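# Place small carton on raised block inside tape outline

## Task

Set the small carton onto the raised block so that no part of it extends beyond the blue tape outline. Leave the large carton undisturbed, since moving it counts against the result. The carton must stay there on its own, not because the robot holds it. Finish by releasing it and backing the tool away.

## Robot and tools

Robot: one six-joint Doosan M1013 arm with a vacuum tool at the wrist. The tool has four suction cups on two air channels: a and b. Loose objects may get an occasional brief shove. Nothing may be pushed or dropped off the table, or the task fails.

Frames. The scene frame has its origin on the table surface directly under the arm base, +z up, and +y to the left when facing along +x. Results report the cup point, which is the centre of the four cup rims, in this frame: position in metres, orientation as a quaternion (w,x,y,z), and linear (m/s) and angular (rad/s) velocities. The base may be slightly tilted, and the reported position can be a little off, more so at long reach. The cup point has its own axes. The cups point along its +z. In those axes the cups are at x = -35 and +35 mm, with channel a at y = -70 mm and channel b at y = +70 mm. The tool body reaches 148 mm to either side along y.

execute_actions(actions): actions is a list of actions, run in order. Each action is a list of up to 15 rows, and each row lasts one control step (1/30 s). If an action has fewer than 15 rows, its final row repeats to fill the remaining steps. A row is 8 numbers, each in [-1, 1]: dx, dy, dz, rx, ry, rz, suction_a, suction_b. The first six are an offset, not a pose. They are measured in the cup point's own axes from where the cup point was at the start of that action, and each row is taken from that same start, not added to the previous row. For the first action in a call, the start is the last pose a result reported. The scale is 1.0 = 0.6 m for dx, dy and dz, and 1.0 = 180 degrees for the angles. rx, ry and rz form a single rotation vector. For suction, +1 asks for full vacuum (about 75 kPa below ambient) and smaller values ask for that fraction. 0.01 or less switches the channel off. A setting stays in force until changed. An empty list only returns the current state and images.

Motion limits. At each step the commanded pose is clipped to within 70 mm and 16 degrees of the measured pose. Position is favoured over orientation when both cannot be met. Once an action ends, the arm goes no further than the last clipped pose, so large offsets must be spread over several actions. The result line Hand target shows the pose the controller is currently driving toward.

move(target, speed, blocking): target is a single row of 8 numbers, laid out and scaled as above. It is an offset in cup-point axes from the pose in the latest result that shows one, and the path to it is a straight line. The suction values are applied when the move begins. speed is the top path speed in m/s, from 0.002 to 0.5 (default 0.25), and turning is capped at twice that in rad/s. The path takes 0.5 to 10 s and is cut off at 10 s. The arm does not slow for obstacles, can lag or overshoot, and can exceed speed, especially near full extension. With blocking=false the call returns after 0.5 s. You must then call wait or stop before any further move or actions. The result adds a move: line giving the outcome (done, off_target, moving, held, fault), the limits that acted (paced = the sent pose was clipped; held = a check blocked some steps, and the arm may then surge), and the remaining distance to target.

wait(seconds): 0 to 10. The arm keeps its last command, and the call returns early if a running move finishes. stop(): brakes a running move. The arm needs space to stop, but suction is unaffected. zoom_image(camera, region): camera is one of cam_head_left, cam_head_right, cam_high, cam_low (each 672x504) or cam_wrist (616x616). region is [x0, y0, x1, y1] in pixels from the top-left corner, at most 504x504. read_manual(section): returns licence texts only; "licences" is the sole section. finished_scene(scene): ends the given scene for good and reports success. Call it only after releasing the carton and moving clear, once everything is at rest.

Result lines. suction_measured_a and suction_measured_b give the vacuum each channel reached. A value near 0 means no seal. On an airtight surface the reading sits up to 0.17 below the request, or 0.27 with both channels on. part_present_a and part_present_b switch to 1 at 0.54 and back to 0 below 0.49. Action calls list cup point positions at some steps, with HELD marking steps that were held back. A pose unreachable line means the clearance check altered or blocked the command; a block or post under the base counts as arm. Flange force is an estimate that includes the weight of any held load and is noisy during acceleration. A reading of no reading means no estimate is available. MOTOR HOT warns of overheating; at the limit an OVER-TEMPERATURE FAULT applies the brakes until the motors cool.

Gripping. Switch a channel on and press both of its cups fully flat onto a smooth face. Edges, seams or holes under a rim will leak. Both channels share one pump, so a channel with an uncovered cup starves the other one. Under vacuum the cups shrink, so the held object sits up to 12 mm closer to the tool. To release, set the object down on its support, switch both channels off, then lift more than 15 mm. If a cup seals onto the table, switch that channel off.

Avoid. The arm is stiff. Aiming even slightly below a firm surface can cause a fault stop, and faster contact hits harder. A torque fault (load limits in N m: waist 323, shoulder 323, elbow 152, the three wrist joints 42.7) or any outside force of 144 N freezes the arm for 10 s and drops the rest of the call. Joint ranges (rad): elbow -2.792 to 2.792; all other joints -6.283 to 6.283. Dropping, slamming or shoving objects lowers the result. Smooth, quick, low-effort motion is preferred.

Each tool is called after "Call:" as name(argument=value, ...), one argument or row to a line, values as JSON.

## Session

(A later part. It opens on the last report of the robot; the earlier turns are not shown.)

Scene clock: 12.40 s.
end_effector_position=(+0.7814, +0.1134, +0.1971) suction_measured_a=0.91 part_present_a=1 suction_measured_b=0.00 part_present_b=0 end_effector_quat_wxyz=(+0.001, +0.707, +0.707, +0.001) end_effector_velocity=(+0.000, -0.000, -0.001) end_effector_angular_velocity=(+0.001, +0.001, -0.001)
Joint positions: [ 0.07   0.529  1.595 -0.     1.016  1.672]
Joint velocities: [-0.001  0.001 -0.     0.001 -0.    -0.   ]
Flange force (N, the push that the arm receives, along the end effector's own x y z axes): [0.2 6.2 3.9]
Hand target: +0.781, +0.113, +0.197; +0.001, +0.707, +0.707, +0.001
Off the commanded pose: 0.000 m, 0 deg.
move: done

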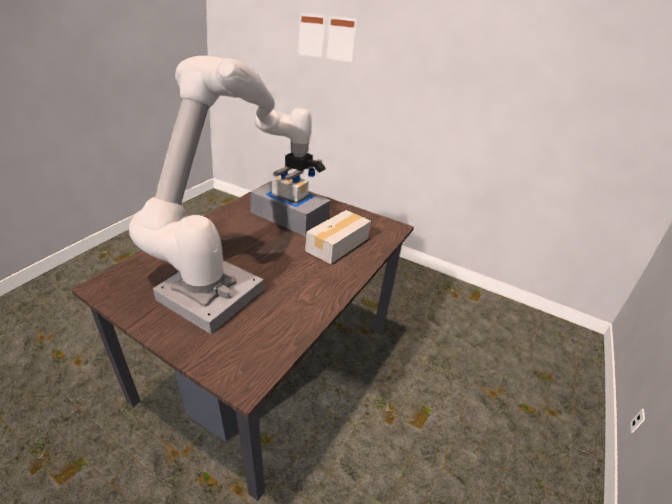

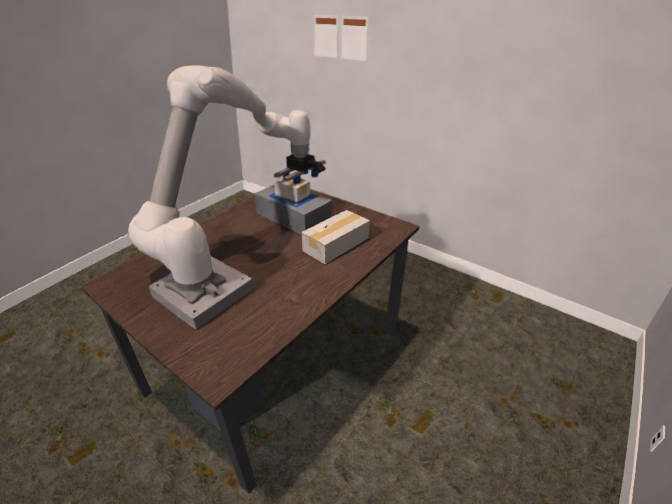

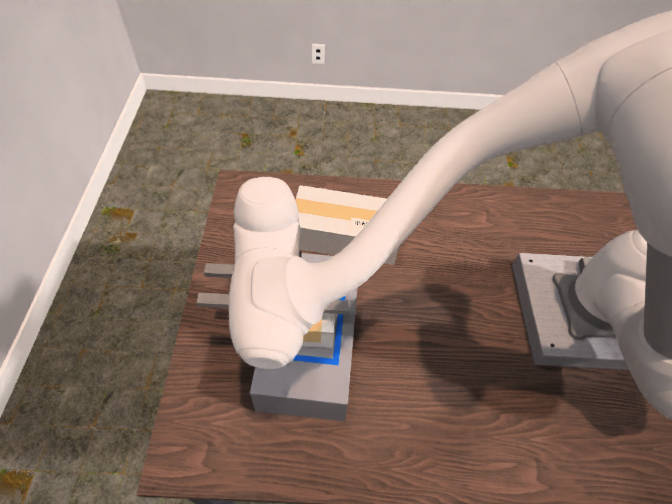

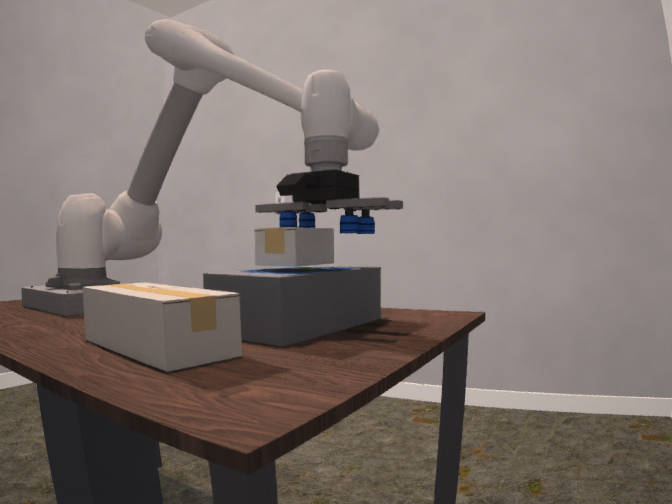

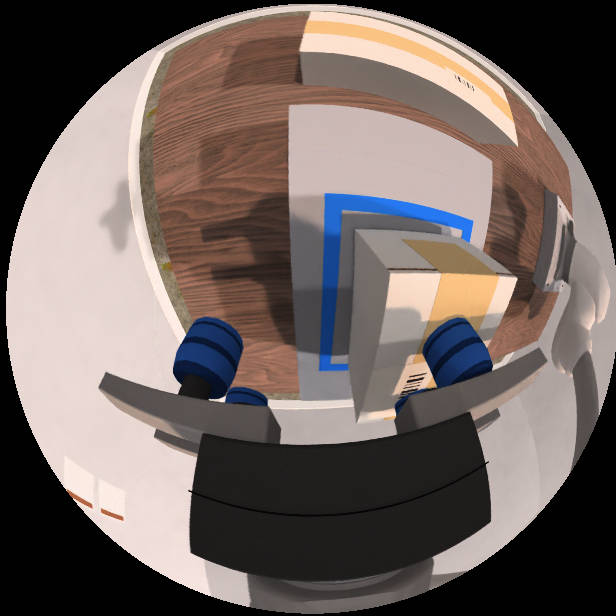

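Call:
move(
  target=[-0.004,0.003,0.015,0,0,0.011,1,0],
  speed=0.02,
)

Call:
zoom_image(
  camera="cam_low",
  region=[200,200,400,300],
)

Scene clock: 13.63 s.
end_effector_position=(+0.7833, +0.1110, +0.1881) suction_measured_a=0.91 part_present_a=1 suction_measured_b=0.00 part_present_b=0 end_effector_quat_wxyz=(+0.001, +0.719, +0.695, +0.001) end_effector_velocity=(+0.000, -0.002, -0.000) end_effector_angular_velocity=(-0.000, -0.000, -0.003)
Joint positions: [ 0.066  0.538  1.598 -0.     1.003  1.703]
Joint velocities: [-0.002  0.     0.    -0.    -0.     0.   ]
Flange force (N, the push that the arm receives, along the end effector's own x y z axes): [1.2 6.7 3.3]
Hand target: +0.783, +0.111, +0.188; +0.001, +0.719, +0.695, +0.001
Off the commanded pose: 0.000 m, 0 deg.
move: done

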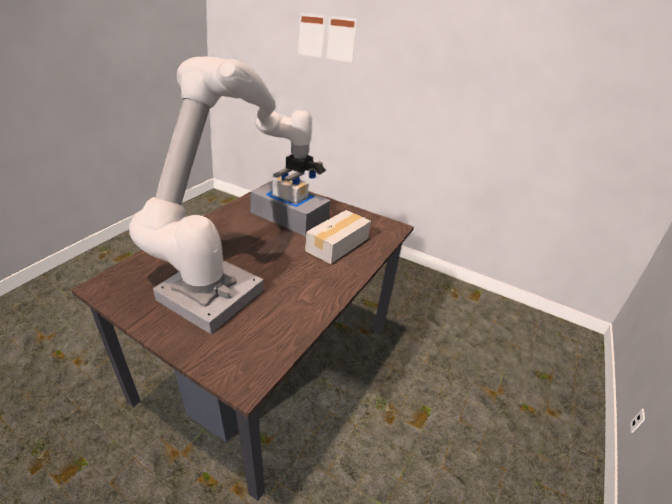

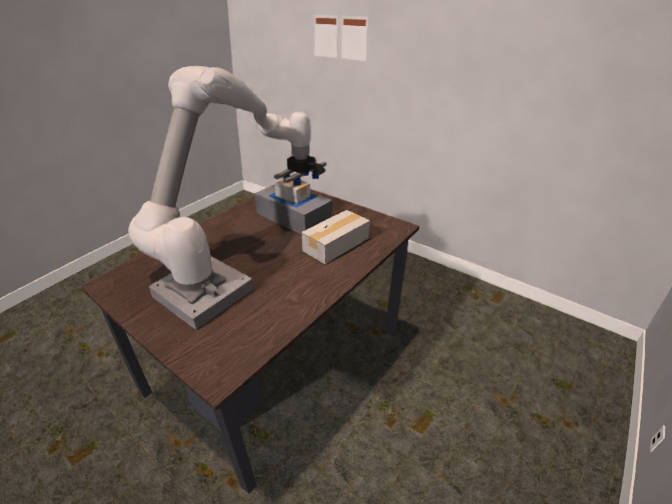

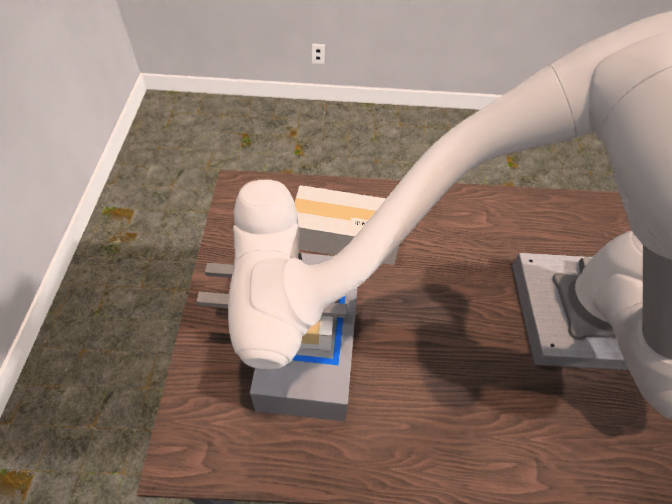

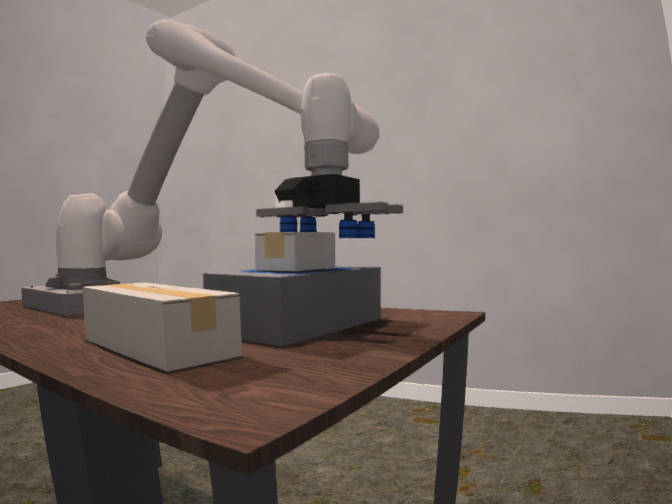

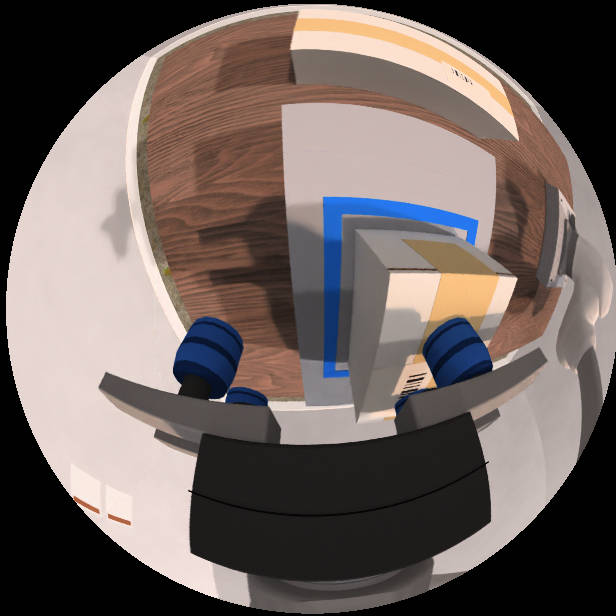

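Region (200, 200, 400, 300) of cam_low's 672x504 image, scaled by 2.520, with more detail than that image has.

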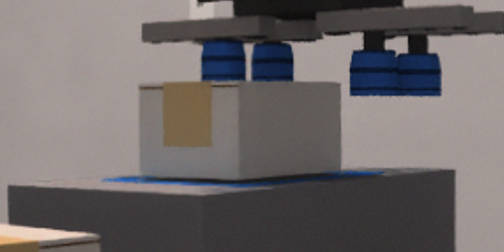

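Call:
move(
  target=[0,0,0.005,0,0,0,1,0],
  speed=0.01,
)

Call:
execute_actions(
  actions=[
    [[0,0,0,0,0,0,0,0]],
  ],
)

Call:
move(
  target=[0,0,-0.2,0,0,0,0,0],
  speed=0.15,
)

Scene clock: 30.40 s.
end_effector_position=(+0.7833, +0.1110, +0.1851) suction_measured_a=0.91 part_present_a=1 suction_measured_b=0.00 part_present_b=0 end_effector_quat_wxyz=(+0.001, +0.719, +0.695, +0.001) end_effector_velocity=(+0.000, +0.000, -0.000) end_effector_angular_velocity=(-0.000, -0.001, -0.000)
Joint positions: [ 0.066  0.541  1.6   -0.     0.999  1.703]
Joint velocities: [ 0.     0.     0.    -0.    -0.001  0.   ]
Flange force (N, the push that the arm receives, along the end effector's own x y z axes): [1.4 6.7 4.1]
Hand target: +0.783, +0.111, +0.185; +0.001, +0.719, +0.695, +0.001
Off the commanded pose: 0.000 m, 0 deg.
move: done

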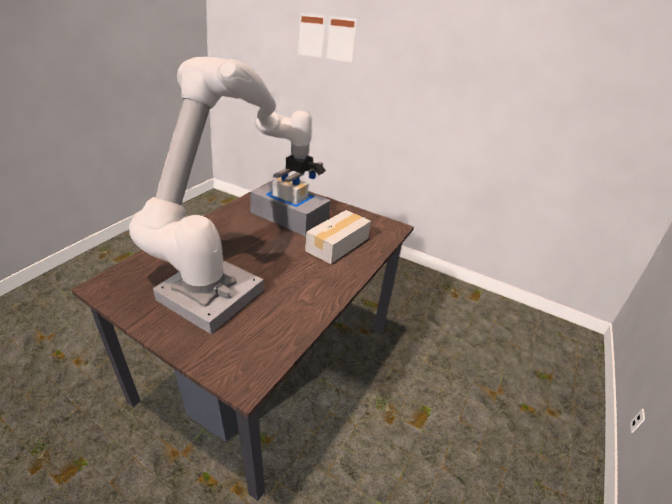

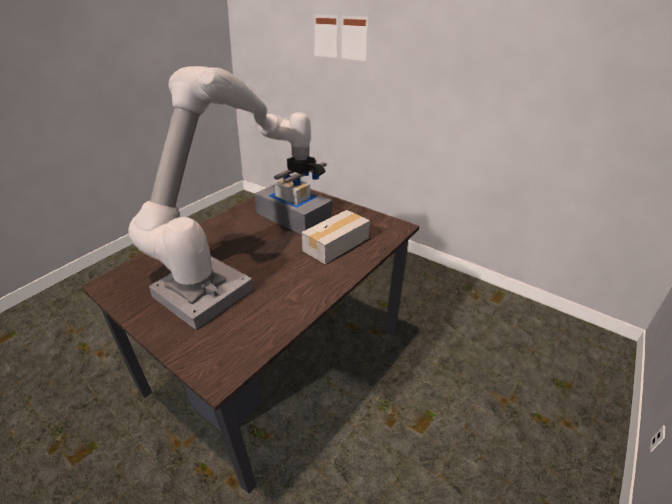

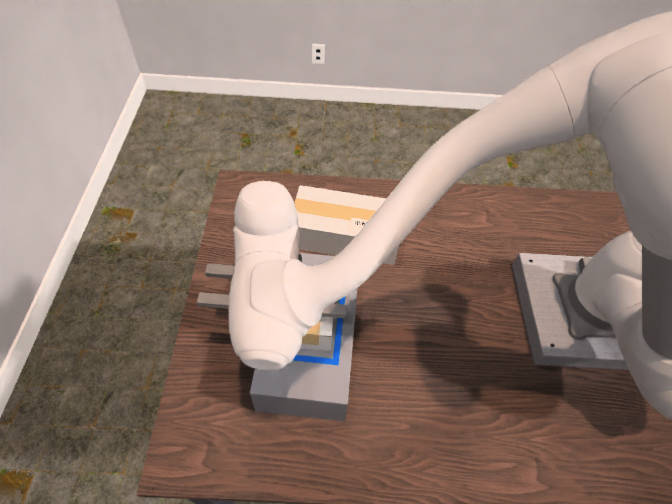

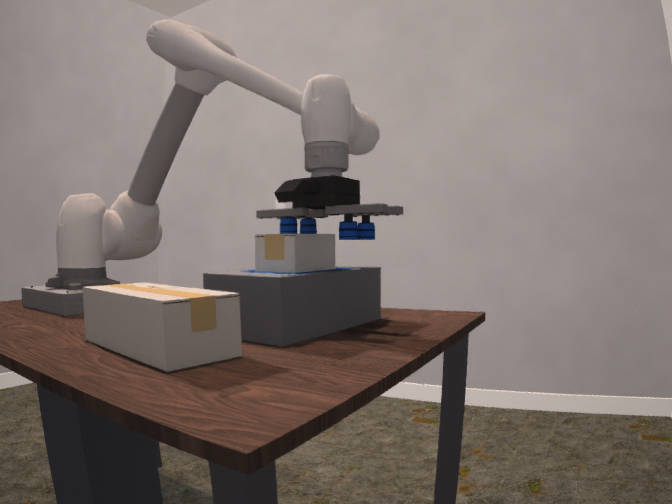

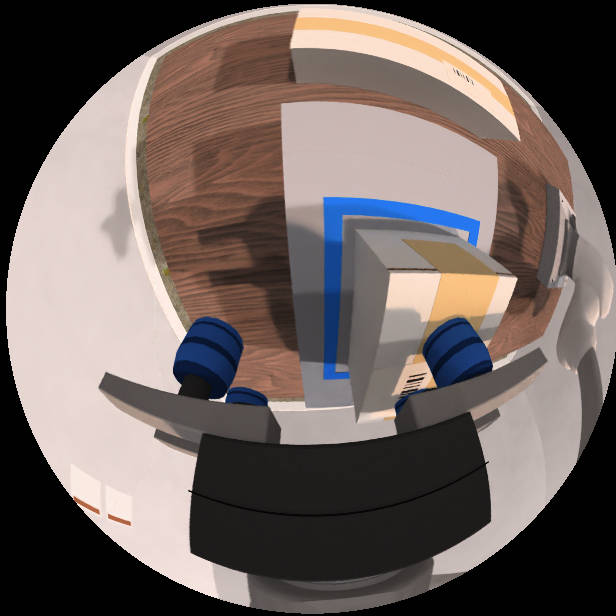

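Scene clock: 30.90 s.
end_effector_position=(+0.7833, +0.1110, +0.1852) suction_measured_a=0.00 part_present_a=0 suction_measured_b=0.00 part_present_b=0 end_effector_quat_wxyz=(+0.001, +0.719, +0.695, +0.001) end_effector_velocity=(+0.000, +0.001, -0.001) end_effector_angular_velocity=(+0.001, +0.001, +0.001)
Joint positions: [ 0.066  0.541  1.6   -0.     0.999  1.703]
Joint velocities: [ 0.001  0.002 -0.     0.002 -0.001 -0.001]
Flange force (N, the push that the arm receives, along the end effector's own x y z axes): [0.5 5.0 -29.9]
Hand target: +0.783, +0.111, +0.185; +0.001, +0.719, +0.695, +0.001
Off the commanded pose: 0.000 m, 0 deg.
Step readings (end_effector_position):
0: (+0.7833, +0.1110, +0.1851)
1: (+0.7833, +0.1110, +0.1851)
2: (+0.7833, +0.1110, +0.1851)
4: (+0.7833, +0.1110, +0.1853)
8: (+0.7833, +0.1110, +0.1853)
15: end_effector_position above

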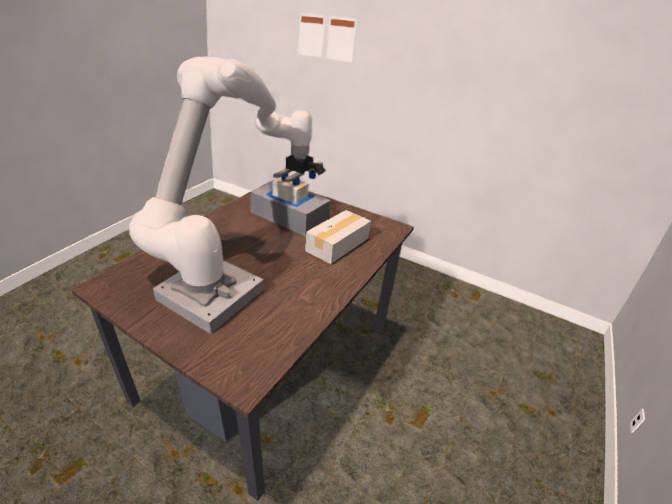

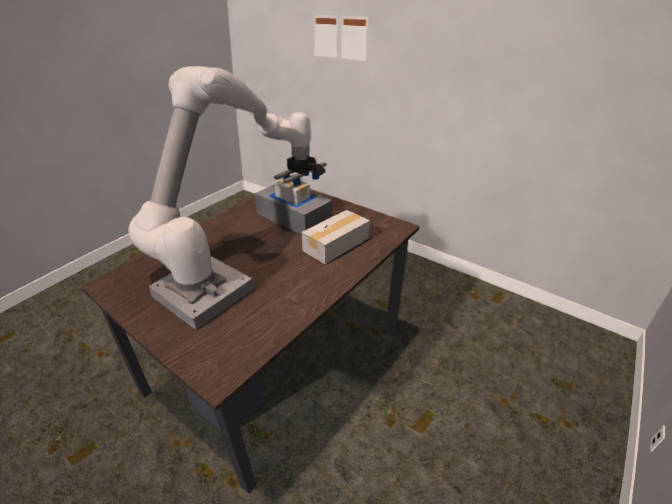

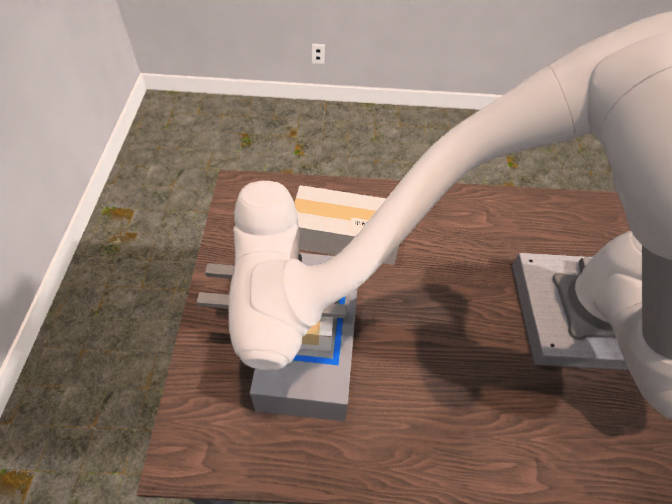

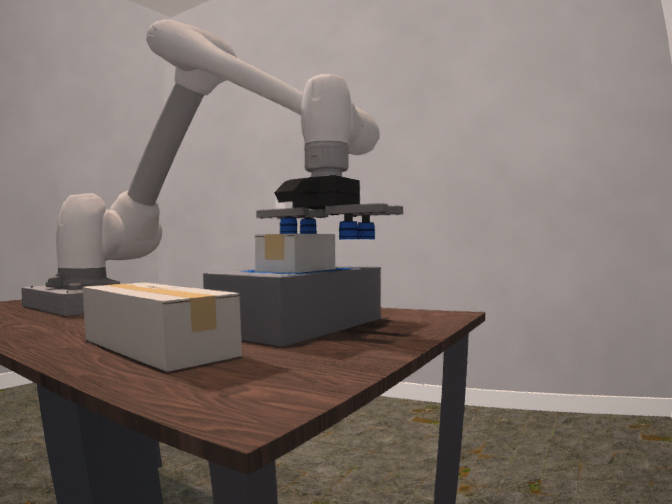

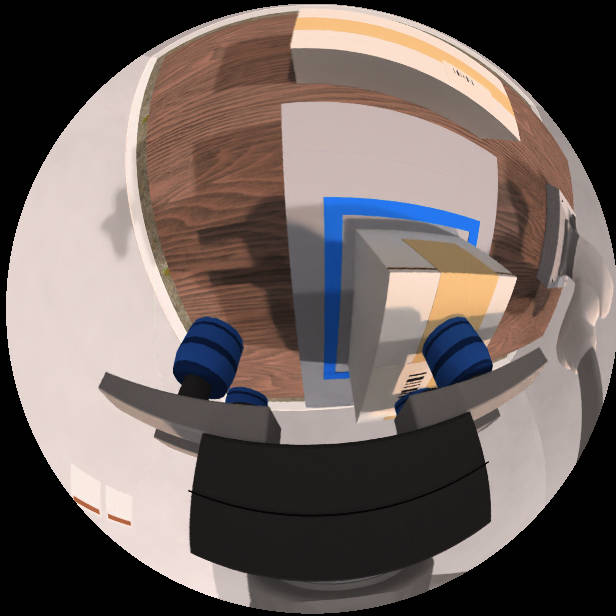

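Scene clock: 32.03 s.
end_effector_position=(+0.7829, +0.1110, +0.3051) suction_measured_a=0.00 part_present_a=0 suction_measured_b=0.00 part_present_b=0 end_effector_quat_wxyz=(+0.001, +0.719, +0.695, +0.001) end_effector_velocity=(+0.000, +0.000, +0.001) end_effector_angular_velocity=(+0.000, -0.002, +0.002)
Joint positions: [ 0.066  0.452  1.5   -0.     1.188  1.703]
Joint velocities: [ 0.001 -0.001 -0.001 -0.    -0.001 -0.001]
Flange force (N, the push that the arm receives, along the end effector's own x y z axes): [2.1 6.1 -0.3]
Hand target: +0.783, +0.111, +0.305; +0.001, +0.719, +0.695, +0.001
Off the commanded pose: 0.000 m, 0 deg.
move: done

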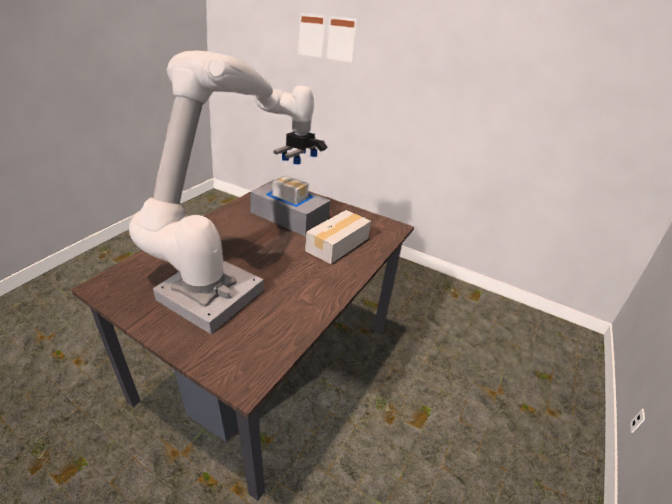

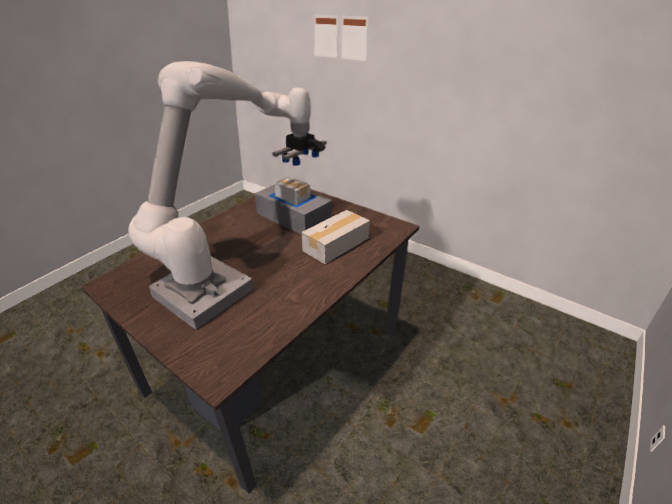

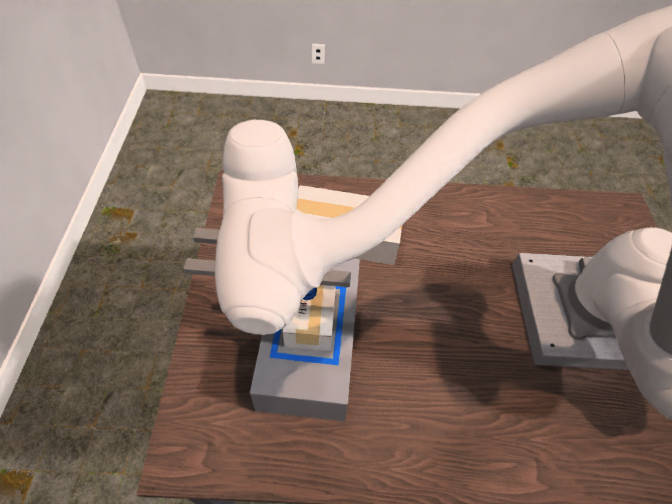

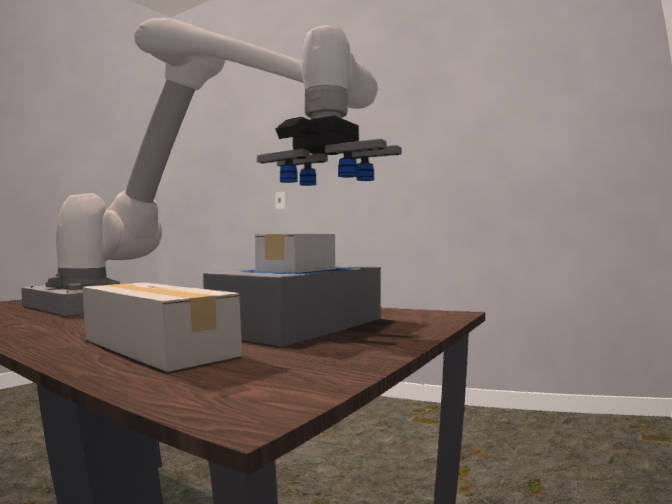

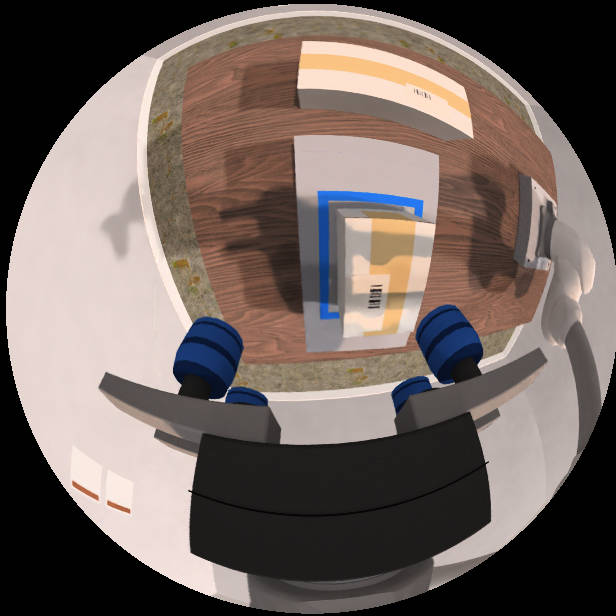

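Call:
finished_scene(
  scene=1,
)

The scene is finished: the task was done.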